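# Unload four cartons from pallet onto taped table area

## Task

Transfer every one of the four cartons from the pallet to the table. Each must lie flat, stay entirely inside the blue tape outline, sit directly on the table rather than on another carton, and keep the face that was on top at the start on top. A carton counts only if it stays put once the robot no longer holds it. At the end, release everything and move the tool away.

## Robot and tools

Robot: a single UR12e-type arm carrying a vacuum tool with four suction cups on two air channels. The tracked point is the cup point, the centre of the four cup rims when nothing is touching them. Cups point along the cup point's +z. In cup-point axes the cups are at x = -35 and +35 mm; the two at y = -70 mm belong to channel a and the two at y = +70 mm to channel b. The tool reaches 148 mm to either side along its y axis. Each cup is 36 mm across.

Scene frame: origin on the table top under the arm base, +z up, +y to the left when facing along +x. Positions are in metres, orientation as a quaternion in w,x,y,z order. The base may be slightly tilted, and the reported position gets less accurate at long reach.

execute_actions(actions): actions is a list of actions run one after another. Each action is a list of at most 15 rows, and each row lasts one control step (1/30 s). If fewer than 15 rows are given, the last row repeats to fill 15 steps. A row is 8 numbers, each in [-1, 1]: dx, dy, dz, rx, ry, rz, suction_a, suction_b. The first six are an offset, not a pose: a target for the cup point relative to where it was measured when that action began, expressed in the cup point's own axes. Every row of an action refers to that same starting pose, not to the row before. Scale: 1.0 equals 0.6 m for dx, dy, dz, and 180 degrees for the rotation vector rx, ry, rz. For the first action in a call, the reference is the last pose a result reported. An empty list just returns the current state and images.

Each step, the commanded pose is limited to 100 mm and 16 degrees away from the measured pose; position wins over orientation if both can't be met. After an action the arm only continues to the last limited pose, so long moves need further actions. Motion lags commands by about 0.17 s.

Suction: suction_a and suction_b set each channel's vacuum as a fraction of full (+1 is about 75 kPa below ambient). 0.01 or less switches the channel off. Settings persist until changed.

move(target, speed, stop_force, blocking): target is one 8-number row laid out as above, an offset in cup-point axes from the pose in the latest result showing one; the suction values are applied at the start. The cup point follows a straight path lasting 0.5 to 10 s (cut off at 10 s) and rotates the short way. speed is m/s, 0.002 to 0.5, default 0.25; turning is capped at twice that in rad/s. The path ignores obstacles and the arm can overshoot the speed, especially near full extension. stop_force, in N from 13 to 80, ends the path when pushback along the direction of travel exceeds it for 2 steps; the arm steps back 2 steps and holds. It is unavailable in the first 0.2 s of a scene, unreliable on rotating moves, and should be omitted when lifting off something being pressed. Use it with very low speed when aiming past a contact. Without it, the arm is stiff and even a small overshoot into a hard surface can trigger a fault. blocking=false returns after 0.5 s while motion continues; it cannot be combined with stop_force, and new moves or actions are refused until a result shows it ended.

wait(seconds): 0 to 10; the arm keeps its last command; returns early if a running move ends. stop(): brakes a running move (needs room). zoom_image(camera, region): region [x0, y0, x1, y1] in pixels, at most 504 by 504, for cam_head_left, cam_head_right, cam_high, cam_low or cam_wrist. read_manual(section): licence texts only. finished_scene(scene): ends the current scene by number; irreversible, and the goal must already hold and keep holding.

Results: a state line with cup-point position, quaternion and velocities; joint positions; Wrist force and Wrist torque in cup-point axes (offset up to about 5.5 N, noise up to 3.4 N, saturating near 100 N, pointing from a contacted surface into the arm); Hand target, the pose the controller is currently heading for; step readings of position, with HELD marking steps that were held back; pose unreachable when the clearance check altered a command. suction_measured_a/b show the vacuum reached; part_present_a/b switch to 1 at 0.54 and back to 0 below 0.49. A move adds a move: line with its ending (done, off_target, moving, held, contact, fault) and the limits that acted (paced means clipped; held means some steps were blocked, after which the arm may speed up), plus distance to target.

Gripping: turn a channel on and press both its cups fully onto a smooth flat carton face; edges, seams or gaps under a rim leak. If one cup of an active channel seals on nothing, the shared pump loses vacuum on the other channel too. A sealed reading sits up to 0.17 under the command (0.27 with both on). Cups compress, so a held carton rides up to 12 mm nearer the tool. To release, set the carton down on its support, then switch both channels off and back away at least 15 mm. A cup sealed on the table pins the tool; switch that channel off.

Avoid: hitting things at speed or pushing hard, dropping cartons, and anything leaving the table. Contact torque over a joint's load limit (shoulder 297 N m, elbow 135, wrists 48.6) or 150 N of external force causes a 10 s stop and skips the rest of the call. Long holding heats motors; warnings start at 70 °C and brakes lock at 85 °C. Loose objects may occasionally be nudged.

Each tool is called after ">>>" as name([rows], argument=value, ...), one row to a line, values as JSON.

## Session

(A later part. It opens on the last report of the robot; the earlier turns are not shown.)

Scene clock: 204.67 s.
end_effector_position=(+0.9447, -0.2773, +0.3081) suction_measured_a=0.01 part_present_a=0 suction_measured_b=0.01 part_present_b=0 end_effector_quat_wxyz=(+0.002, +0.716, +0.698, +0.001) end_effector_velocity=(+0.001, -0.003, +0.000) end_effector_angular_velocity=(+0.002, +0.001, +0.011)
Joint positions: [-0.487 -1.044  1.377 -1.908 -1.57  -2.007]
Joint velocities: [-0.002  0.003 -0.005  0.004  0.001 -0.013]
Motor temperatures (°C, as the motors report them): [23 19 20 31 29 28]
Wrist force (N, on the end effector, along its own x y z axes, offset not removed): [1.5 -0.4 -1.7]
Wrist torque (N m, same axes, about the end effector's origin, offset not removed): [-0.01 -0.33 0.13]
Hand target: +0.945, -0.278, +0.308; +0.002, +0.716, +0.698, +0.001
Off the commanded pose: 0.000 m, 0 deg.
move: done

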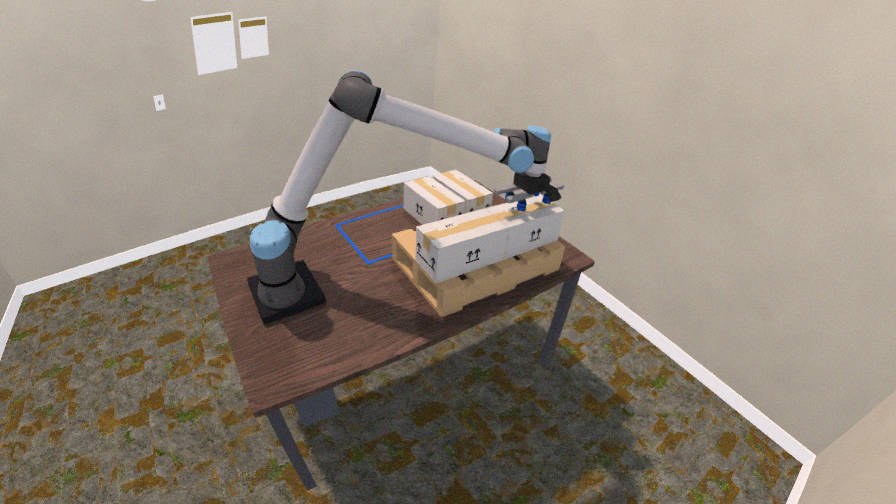

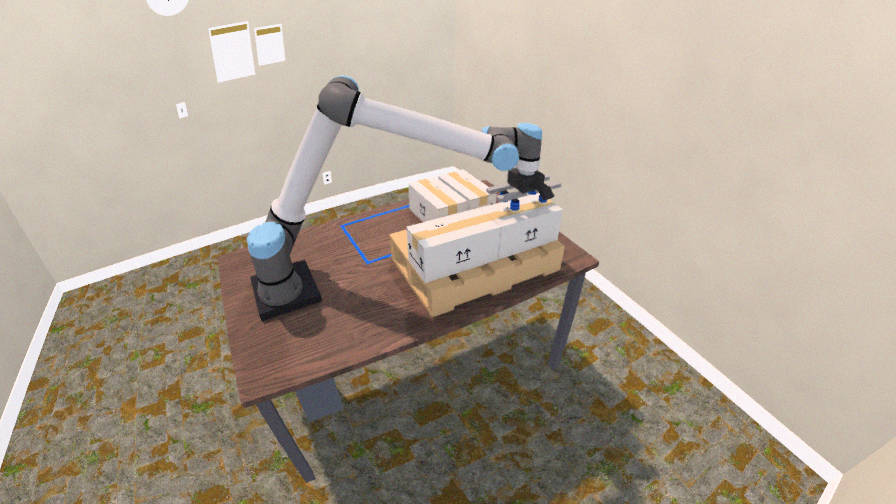

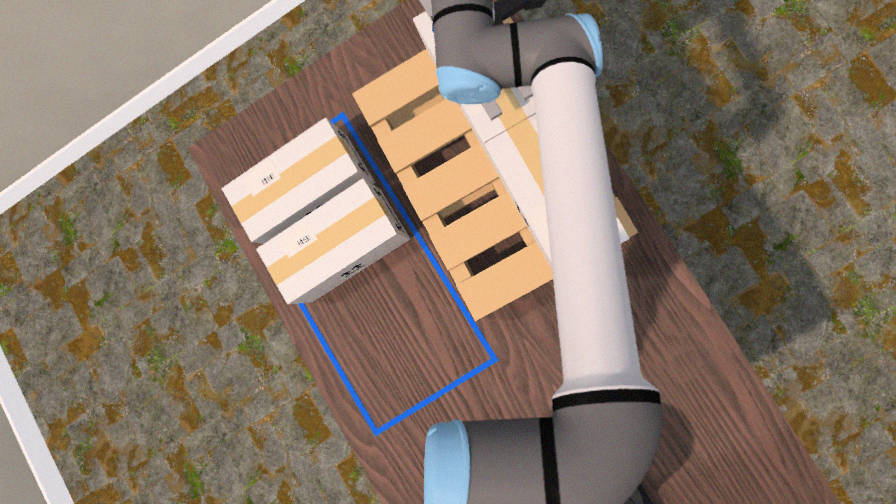

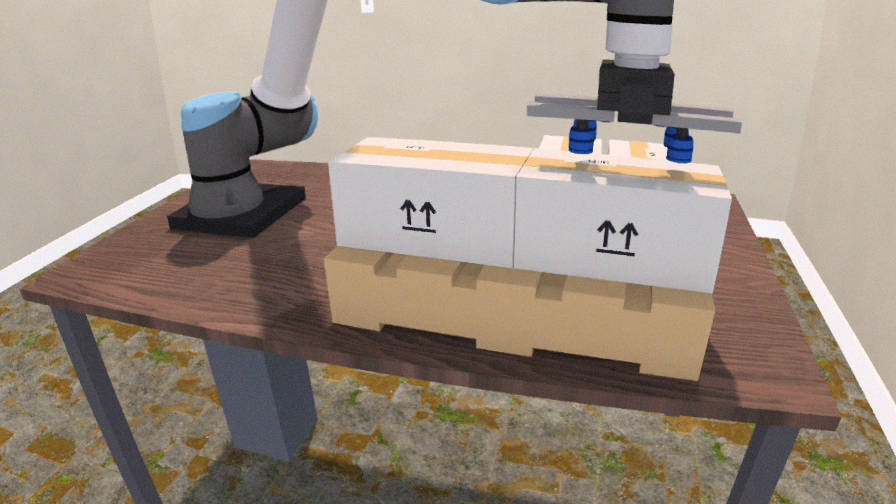

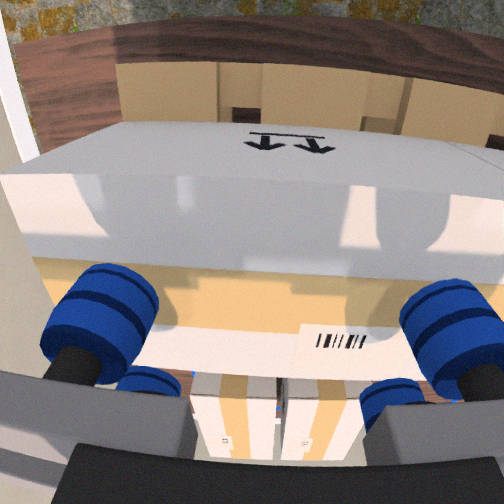

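>>> move(target=[0,0,0.068,0,0,0,0,0], speed=0.07)

>>> execute_actions([
  [[0,0,0,0,0,0,1,1]],
  [[0,0,-0.01,0,0,0,1,1]],
])

>>> move(target=[0,0,-0.265,0,0,0,1,1], speed=0.22)

Scene clock: 213.17 s.
end_effector_position=(+0.9448, -0.2773, +0.2677) suction_measured_a=0.01 part_present_a=0 suction_measured_b=0.01 part_present_b=0 end_effector_quat_wxyz=(+0.002, +0.716, +0.698, +0.001) end_effector_velocity=(-0.000, -0.001, -0.001) end_effector_angular_velocity=(-0.000, -0.001, -0.001)
Joint positions: [-0.487 -1.02   1.415 -1.97  -1.57  -2.007]
Joint velocities: [-0.001  0.     0.002 -0.004  0.    -0.   ]
Motor temperatures (°C, as the motors report them): [23 19 20 31 29 28]
Wrist force (N, on the end effector, along its own x y z axes, offset not removed): [0.4 -2.1 -26.9]
Wrist torque (N m, same axes, about the end effector's origin, offset not removed): [-0.09 -0.23 0.03]
Hand target: +0.945, -0.277, +0.267; +0.002, +0.716, +0.698, +0.001
Off the commanded pose: 0.000 m, 0 deg.
move: done

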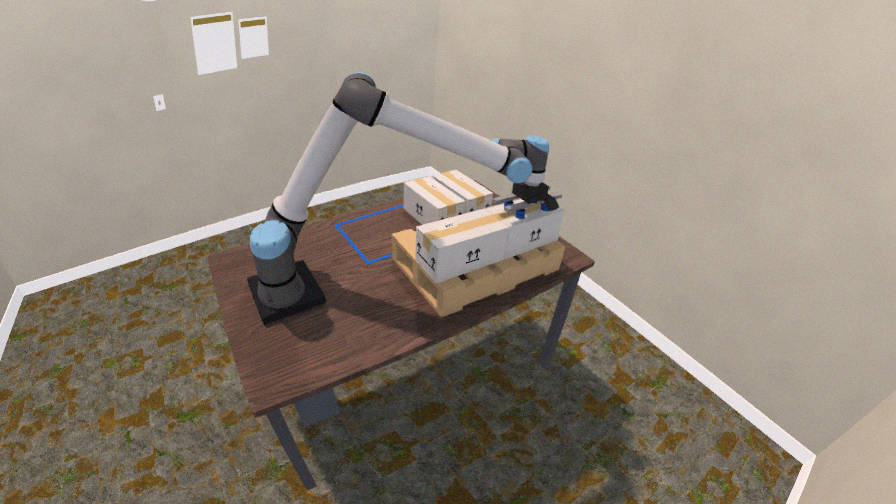

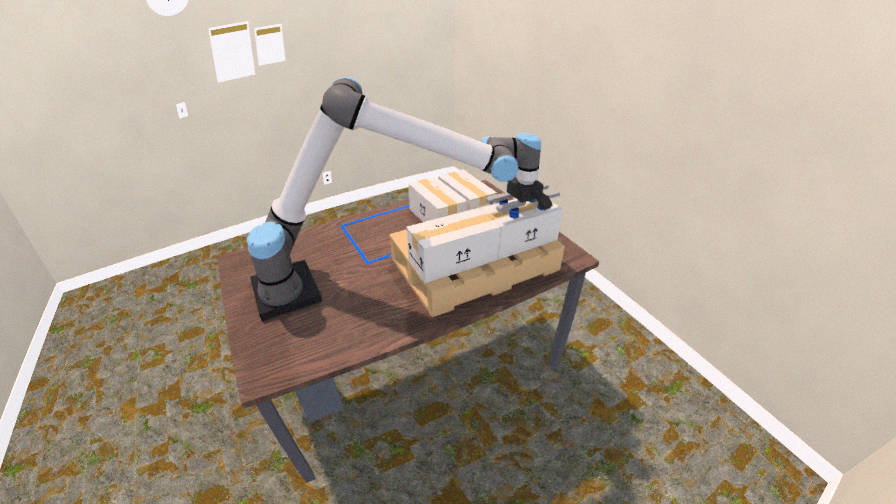

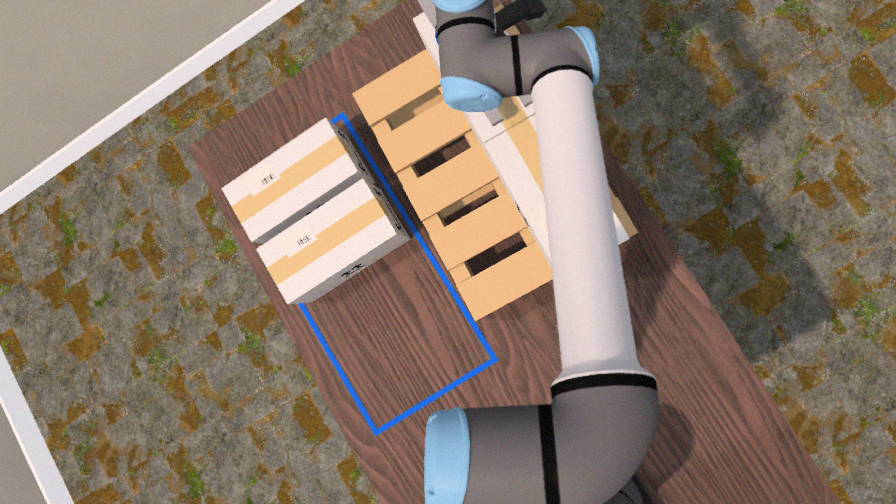

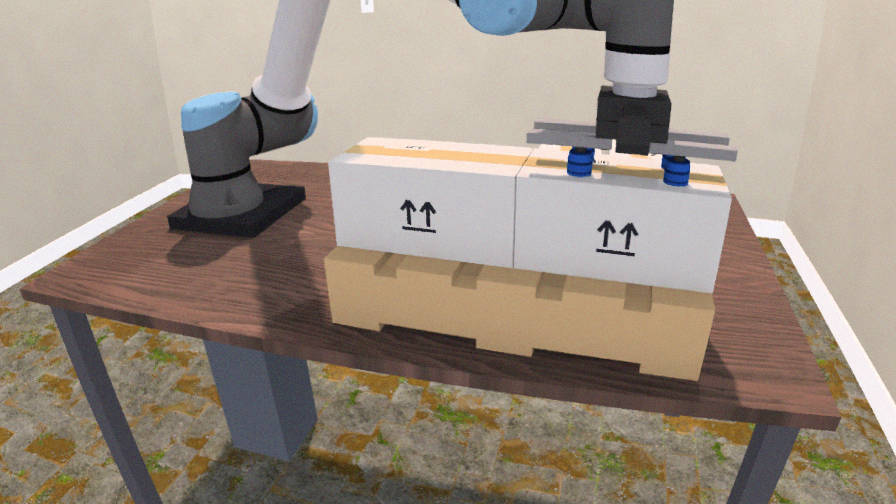

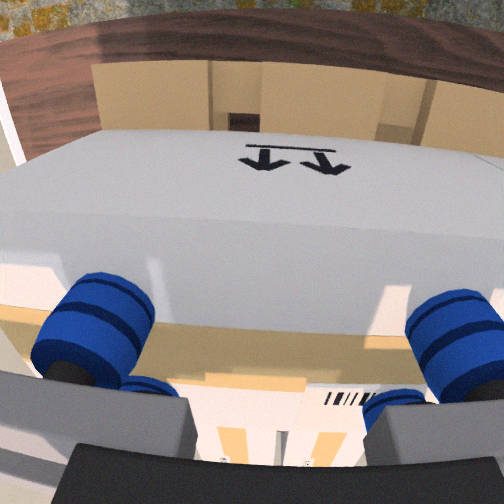

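Scene clock: 214.17 s.
end_effector_position=(+0.9447, -0.2773, +0.2732) suction_measured_a=0.62 part_present_a=1 suction_measured_b=0.62 part_present_b=1 end_effector_quat_wxyz=(+0.002, +0.716, +0.698, +0.001) end_effector_velocity=(-0.000, +0.000, +0.001) end_effector_angular_velocity=(+0.000, +0.001, +0.000)
Joint positions: [-0.487 -1.024  1.41  -1.961 -1.57  -2.007]
Joint velocities: [ 0.    -0.001 -0.     0.002  0.     0.   ]
Motor temperatures (°C, as the motors report them): [23 19 20 31 29 28]
Wrist force (N, on the end effector, along its own x y z axes, offset not removed): [-1.8 2.1 20.4]
Wrist torque (N m, same axes, about the end effector's origin, offset not removed): [-0.47 0.23 0.05]
Hand target: +0.945, -0.277, +0.273; +0.002, +0.716, +0.698, +0.001
Off the commanded pose: 0.000 m, 0 deg.
Step readings (end_effector_position; steps 1 to 15: 1st action; 16 to 30: 2nd action):
0: (+0.9448, -0.2773, +0.2677)
1: (+0.9448, -0.2773, +0.2676)
2: (+0.9448, -0.2773, +0.2675)
4: (+0.9447, -0.2773, +0.2673)
8: (+0.9447, -0.2772, +0.2672)
15: (+0.9448, -0.2773, +0.2674)
16: (+0.9448, -0.2773, +0.2675)
17: (+0.9448, -0.2773, +0.2682)
19: (+0.9448, -0.2773, +0.2703)
23: (+0.9448, -0.2773, +0.2723)
30: end_effector_position above

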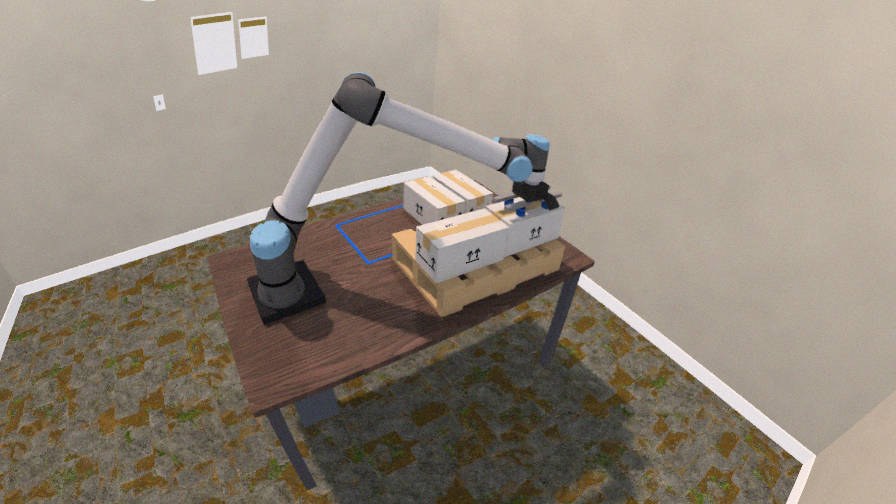

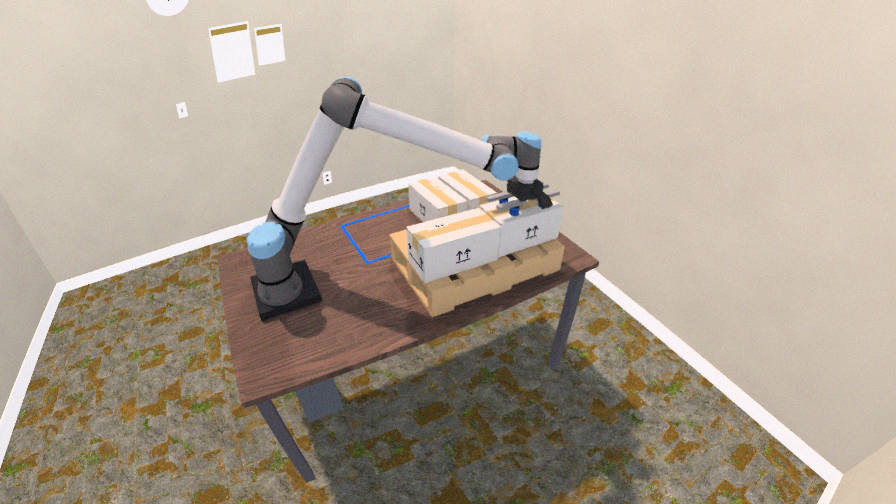

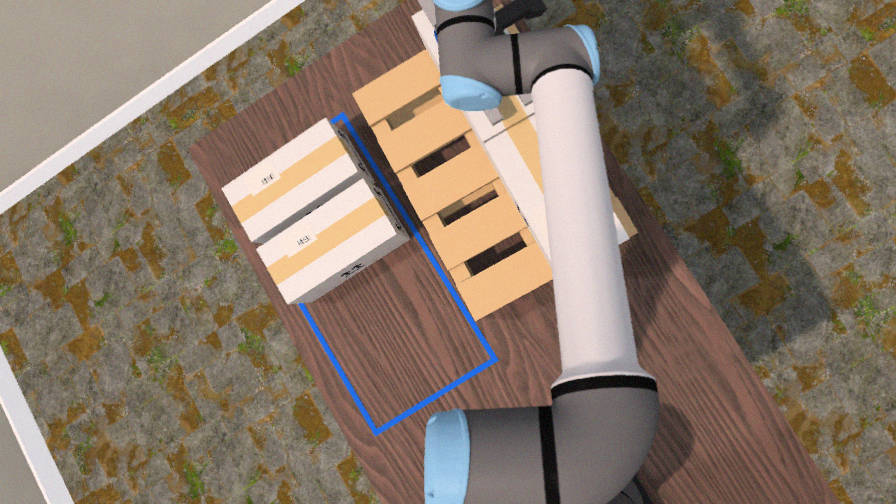

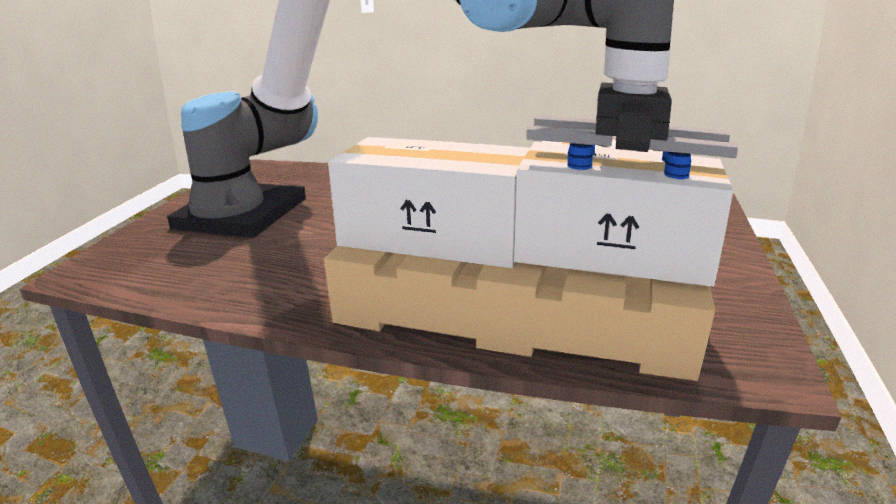

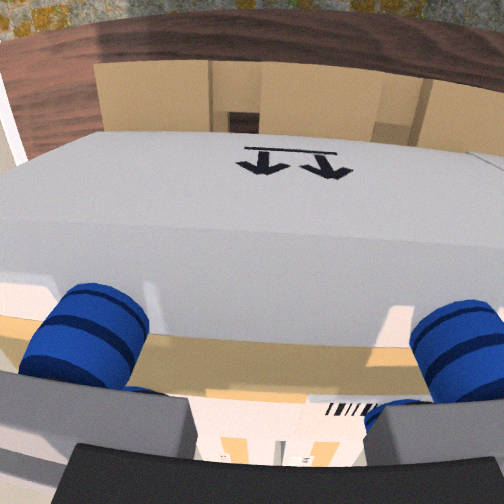

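Scene clock: 215.53 s.
end_effector_position=(+0.9442, -0.2772, +0.4318) suction_measured_a=0.64 part_present_a=1 suction_measured_b=0.64 part_present_b=1 end_effector_quat_wxyz=(+0.002, +0.716, +0.698, +0.001) end_effector_velocity=(+0.001, +0.000, +0.004) end_effector_angular_velocity=(-0.000, +0.000, +0.001)
Joint positions: [-0.487 -1.094  1.23  -1.711 -1.57  -2.007]
Joint velocities: [ 0.001 -0.    -0.006  0.006 -0.    -0.   ]
Motor temperatures (°C, as the motors report them): [23 19 20 31 29 28]
Wrist force (N, on the end effector, along its own x y z axes, offset not removed): [3.6 -1.5 18.9]
Wrist torque (N m, same axes, about the end effector's origin, offset not removed): [-0.82 -0.59 0.07]
Hand target: +0.944, -0.277, +0.432; +0.002, +0.716, +0.698, +0.001
Off the commanded pose: 0.000 m, 0 deg.
move: done

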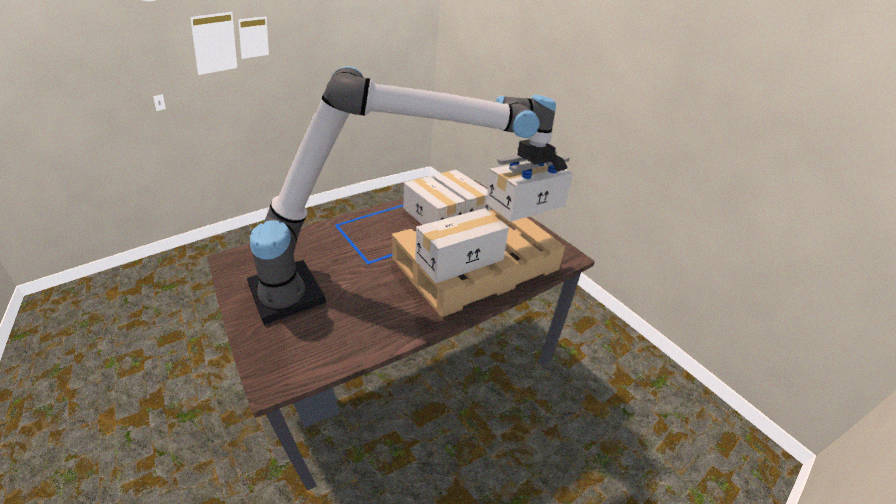

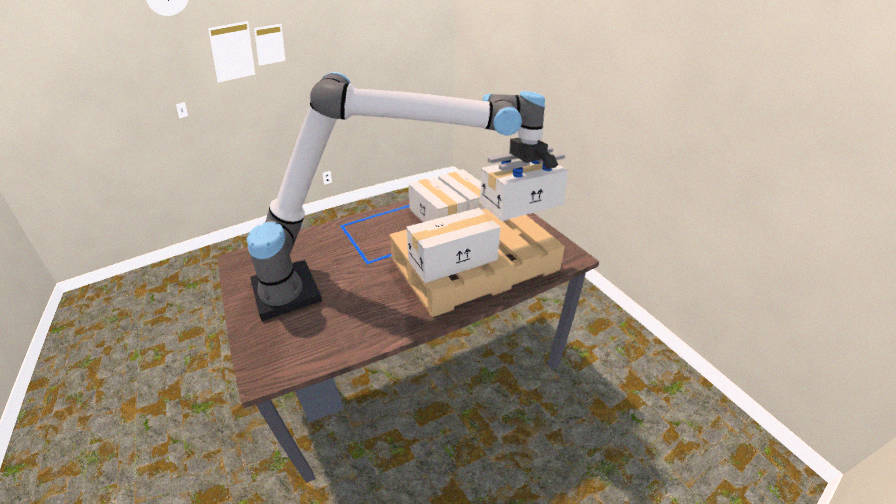

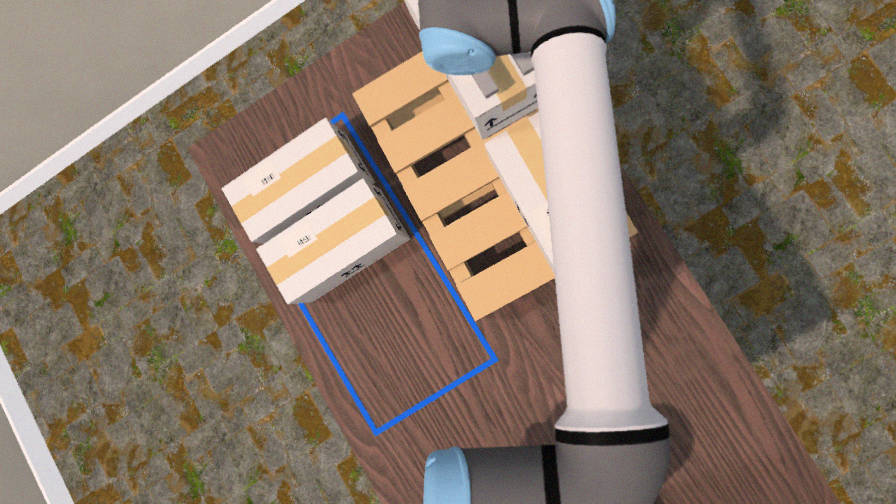

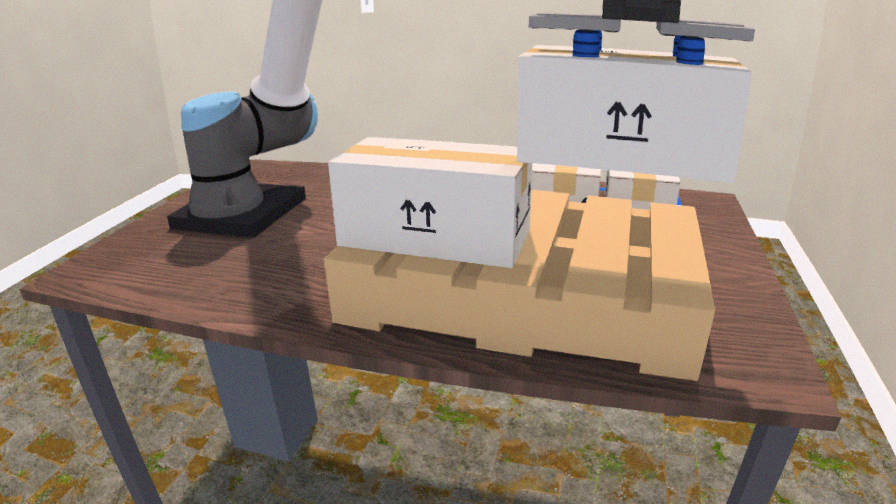

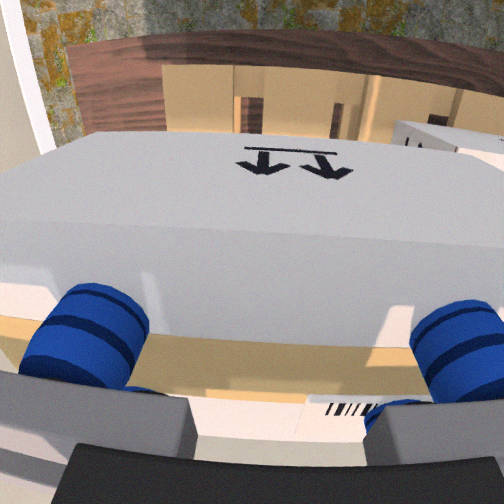

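>>> move(target=[0.792,-0.494,0,0,0,0.483,1,1], speed=0.4)

>>> move(target=[0,0,0.482,0,0,0,1,1], speed=0.25)

>>> move(target=[0,0,0.03,0,0,0,1,1], speed=0.006, stop_force=13)

Scene clock: 226.73 s.
end_effector_position=(+0.6607, +0.2052, +0.4306) suction_measured_a=0.64 part_present_a=1 suction_measured_b=0.64 part_present_b=1 end_effector_quat_wxyz=(-0.000, +1.000, +0.014, +0.002) end_effector_velocity=(-0.001, +0.003, +0.001) end_effector_angular_velocity=(-0.002, -0.001, -0.010)
Joint positions: [ 0.024 -1.576  1.837 -1.836 -1.571  0.019]
Joint velocities: [ 0.006 -0.001  0.    -0.    -0.002  0.015]
Motor temperatures (°C, as the motors report them): [23 19 21 31 29 28]
Wrist force (N, on the end effector, along its own x y z axes, offset not removed): [-1.5 -0.8 19.1]
Wrist torque (N m, same axes, about the end effector's origin, offset not removed): [-0.90 0.11 0.10]
Hand target: +0.661, +0.206, +0.431; -0.000, +1.000, +0.013, +0.002
Off the commanded pose: 0.001 m, 0 deg.
move: done

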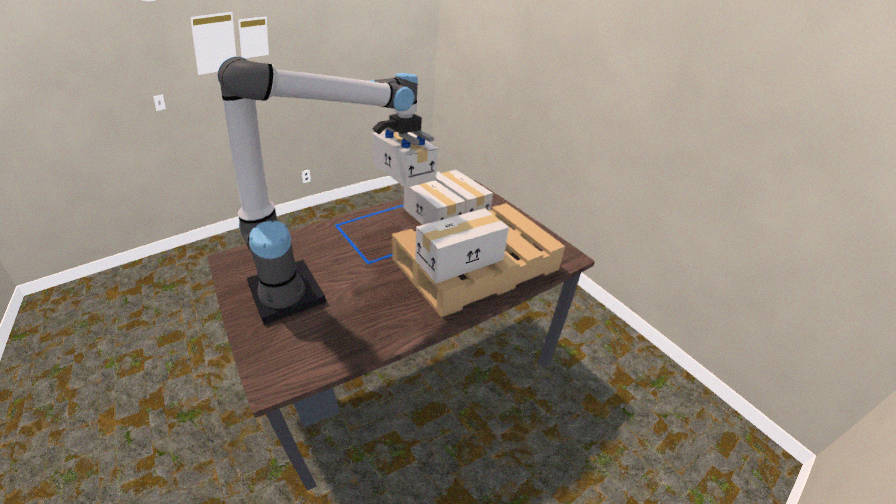

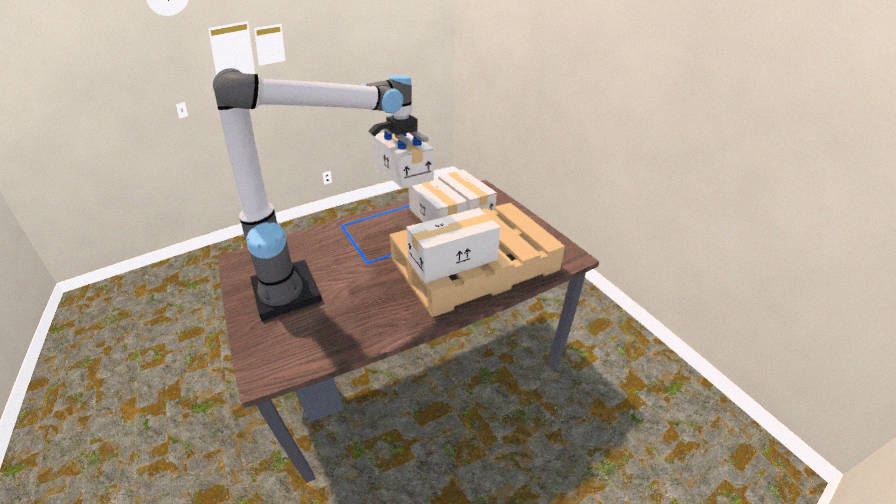

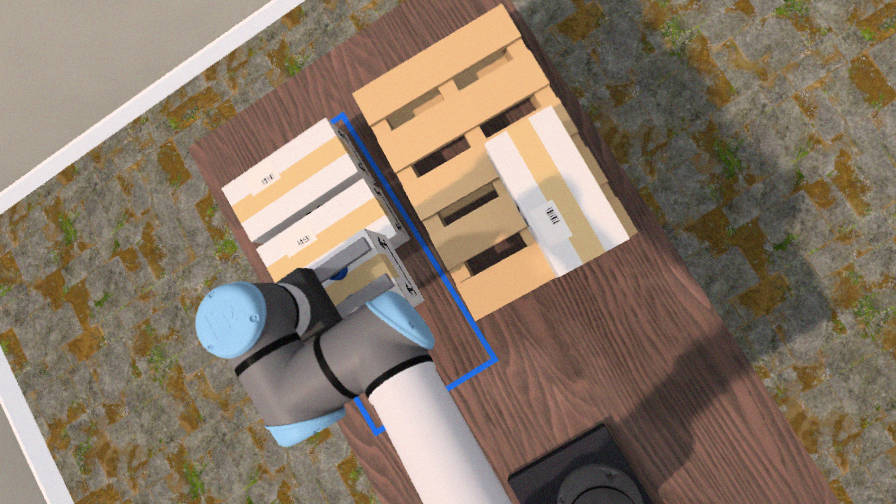

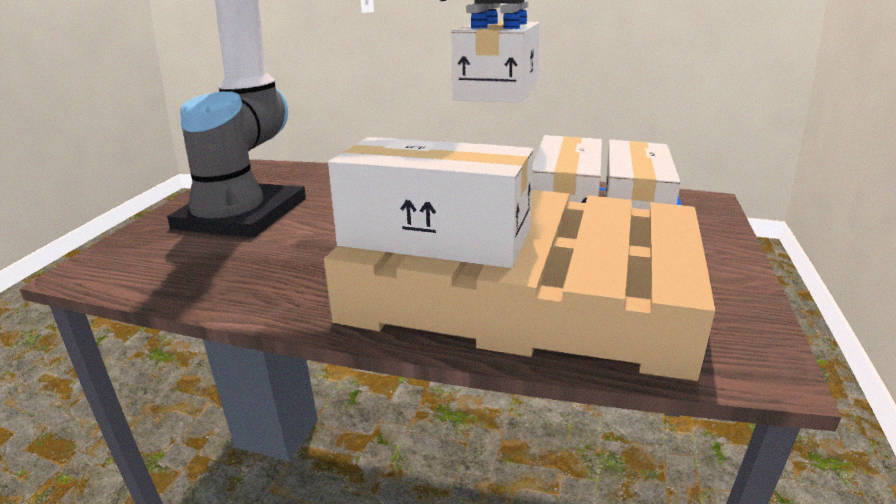

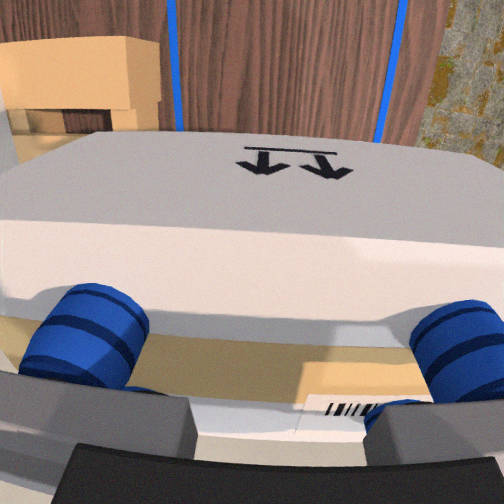

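Scene clock: 228.60 s.
end_effector_position=(+0.6616, +0.2053, +0.1419) suction_measured_a=0.64 part_present_a=1 suction_measured_b=0.64 part_present_b=1 end_effector_quat_wxyz=(-0.000, +1.000, +0.014, +0.002) end_effector_velocity=(+0.000, +0.001, -0.002) end_effector_angular_velocity=(-0.000, -0.001, +0.002)
Joint positions: [ 0.024 -1.311  2.125 -2.389 -1.571  0.019]
Joint velocities: [ 0.002  0.003  0.    -0.005 -0.     0.   ]
Motor temperatures (°C, as the motors report them): [23 19 21 31 29 28]
Wrist force (N, on the end effector, along its own x y z axes, offset not removed): [1.6 -1.6 19.4]
Wrist torque (N m, same axes, about the end effector's origin, offset not removed): [-0.85 -0.40 0.03]
Hand target: +0.662, +0.205, +0.142; -0.000, +1.000, +0.014, +0.002
Off the commanded pose: 0.001 m, 0 deg.
move: done

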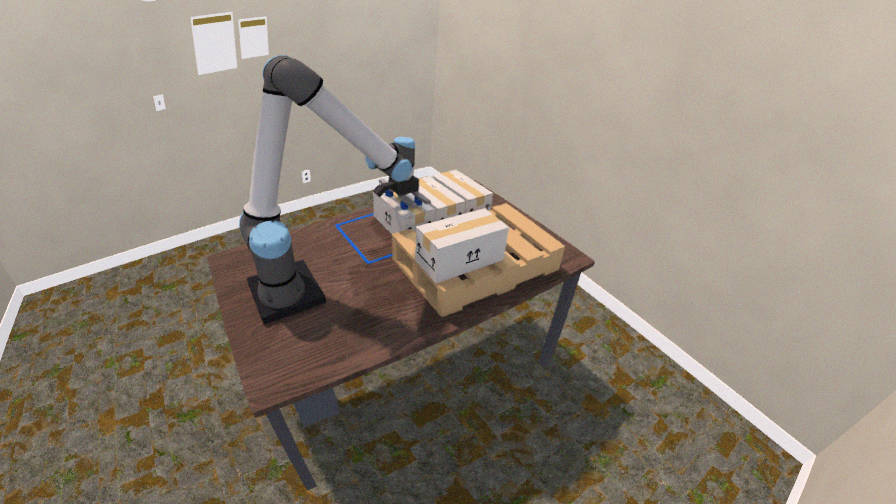

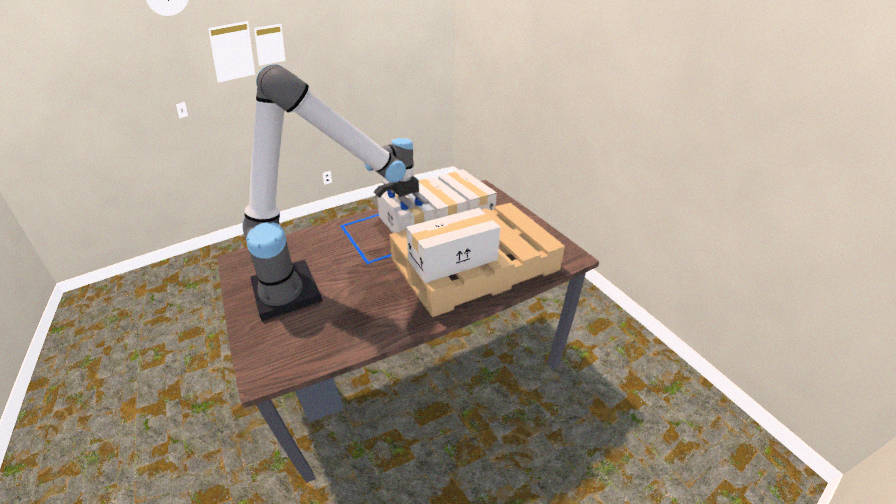

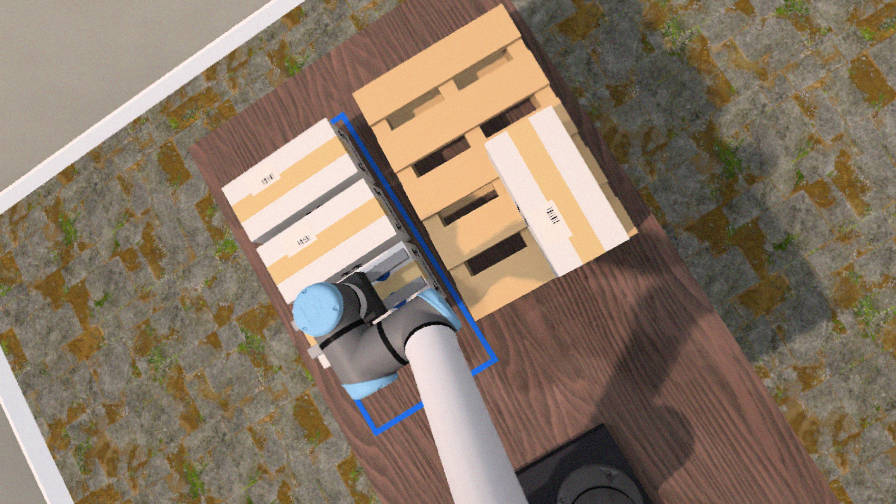

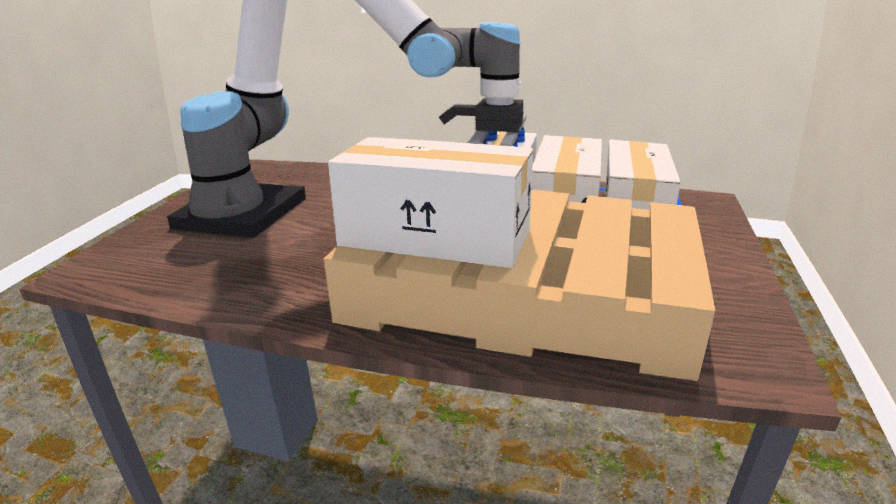

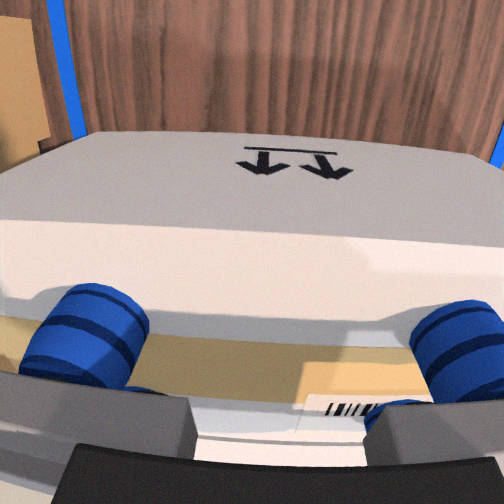

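Scene clock: 229.87 s.
end_effector_position=(+0.6616, +0.2053, +0.1366) suction_measured_a=0.64 part_present_a=1 suction_measured_b=0.64 part_present_b=1 end_effector_quat_wxyz=(-0.000, +1.000, +0.014, +0.002) end_effector_velocity=(-0.001, -0.000, +0.000) end_effector_angular_velocity=(-0.000, +0.003, +0.000)
Joint positions: [ 0.024 -1.303  2.128 -2.4   -1.571  0.019]
Joint velocities: [-0.    -0.002  0.001  0.004  0.    -0.   ]
Motor temperatures (°C, as the motors report them): [23 19 21 31 29 28]
Wrist force (N, on the end effector, along its own x y z axes, offset not removed): [-4.7 -1.8 -26.6]
Wrist torque (N m, same axes, about the end effector's origin, offset not removed): [-0.68 -1.77 -0.16]
Hand target: +0.662, +0.205, +0.137; -0.000, +1.000, +0.014, +0.002
Off the commanded pose: 0.013 m, 0 deg.
move: contact

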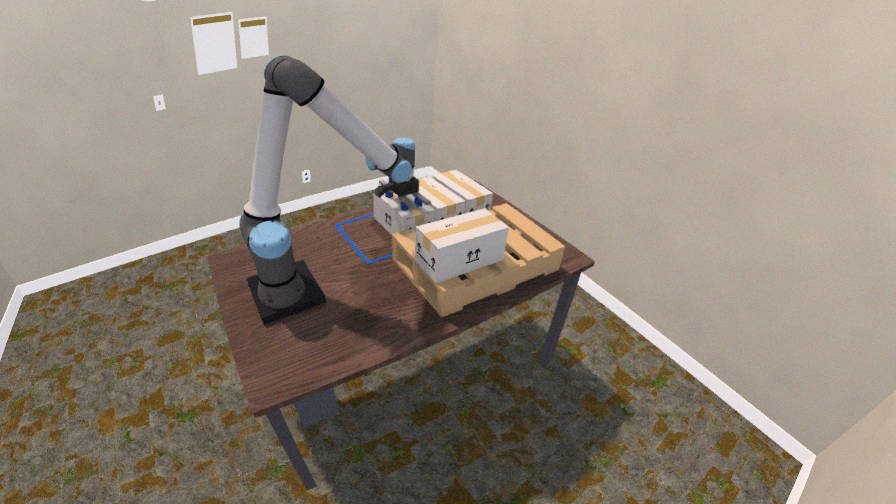

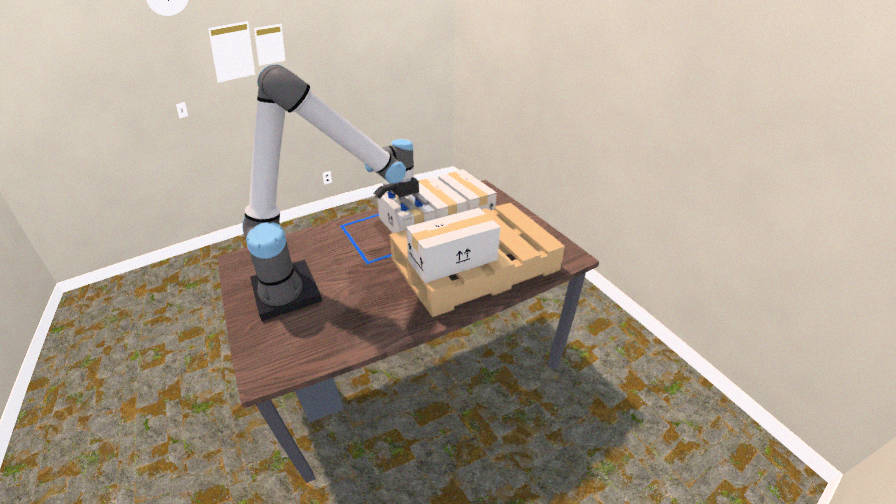

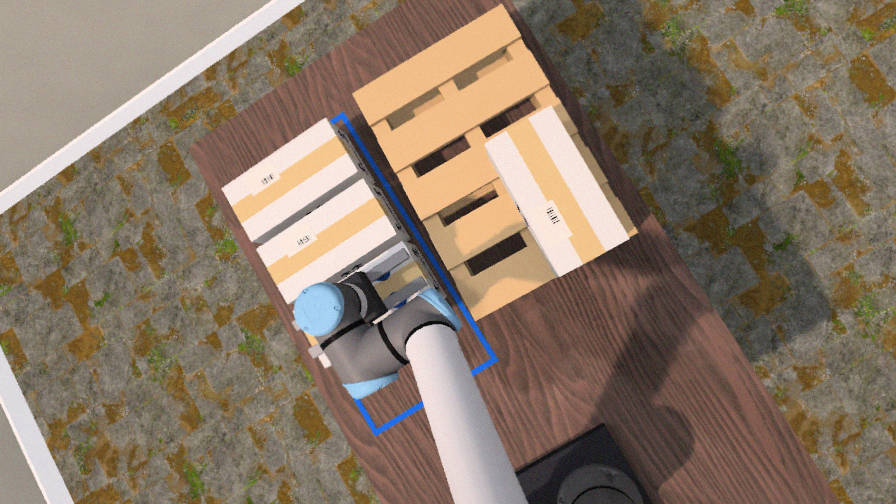

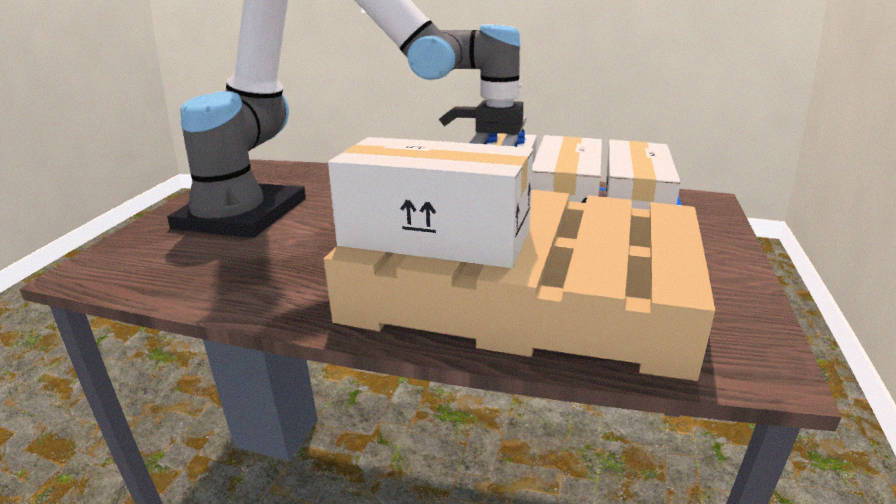

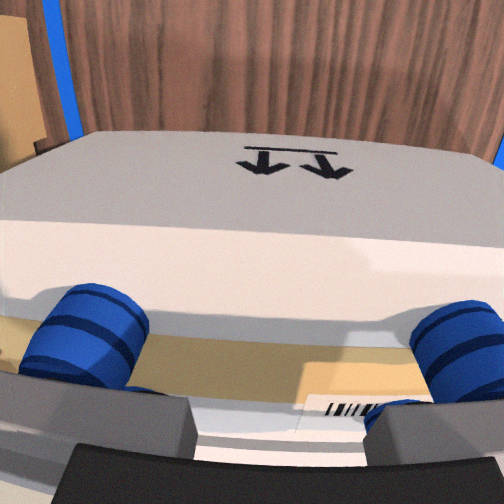

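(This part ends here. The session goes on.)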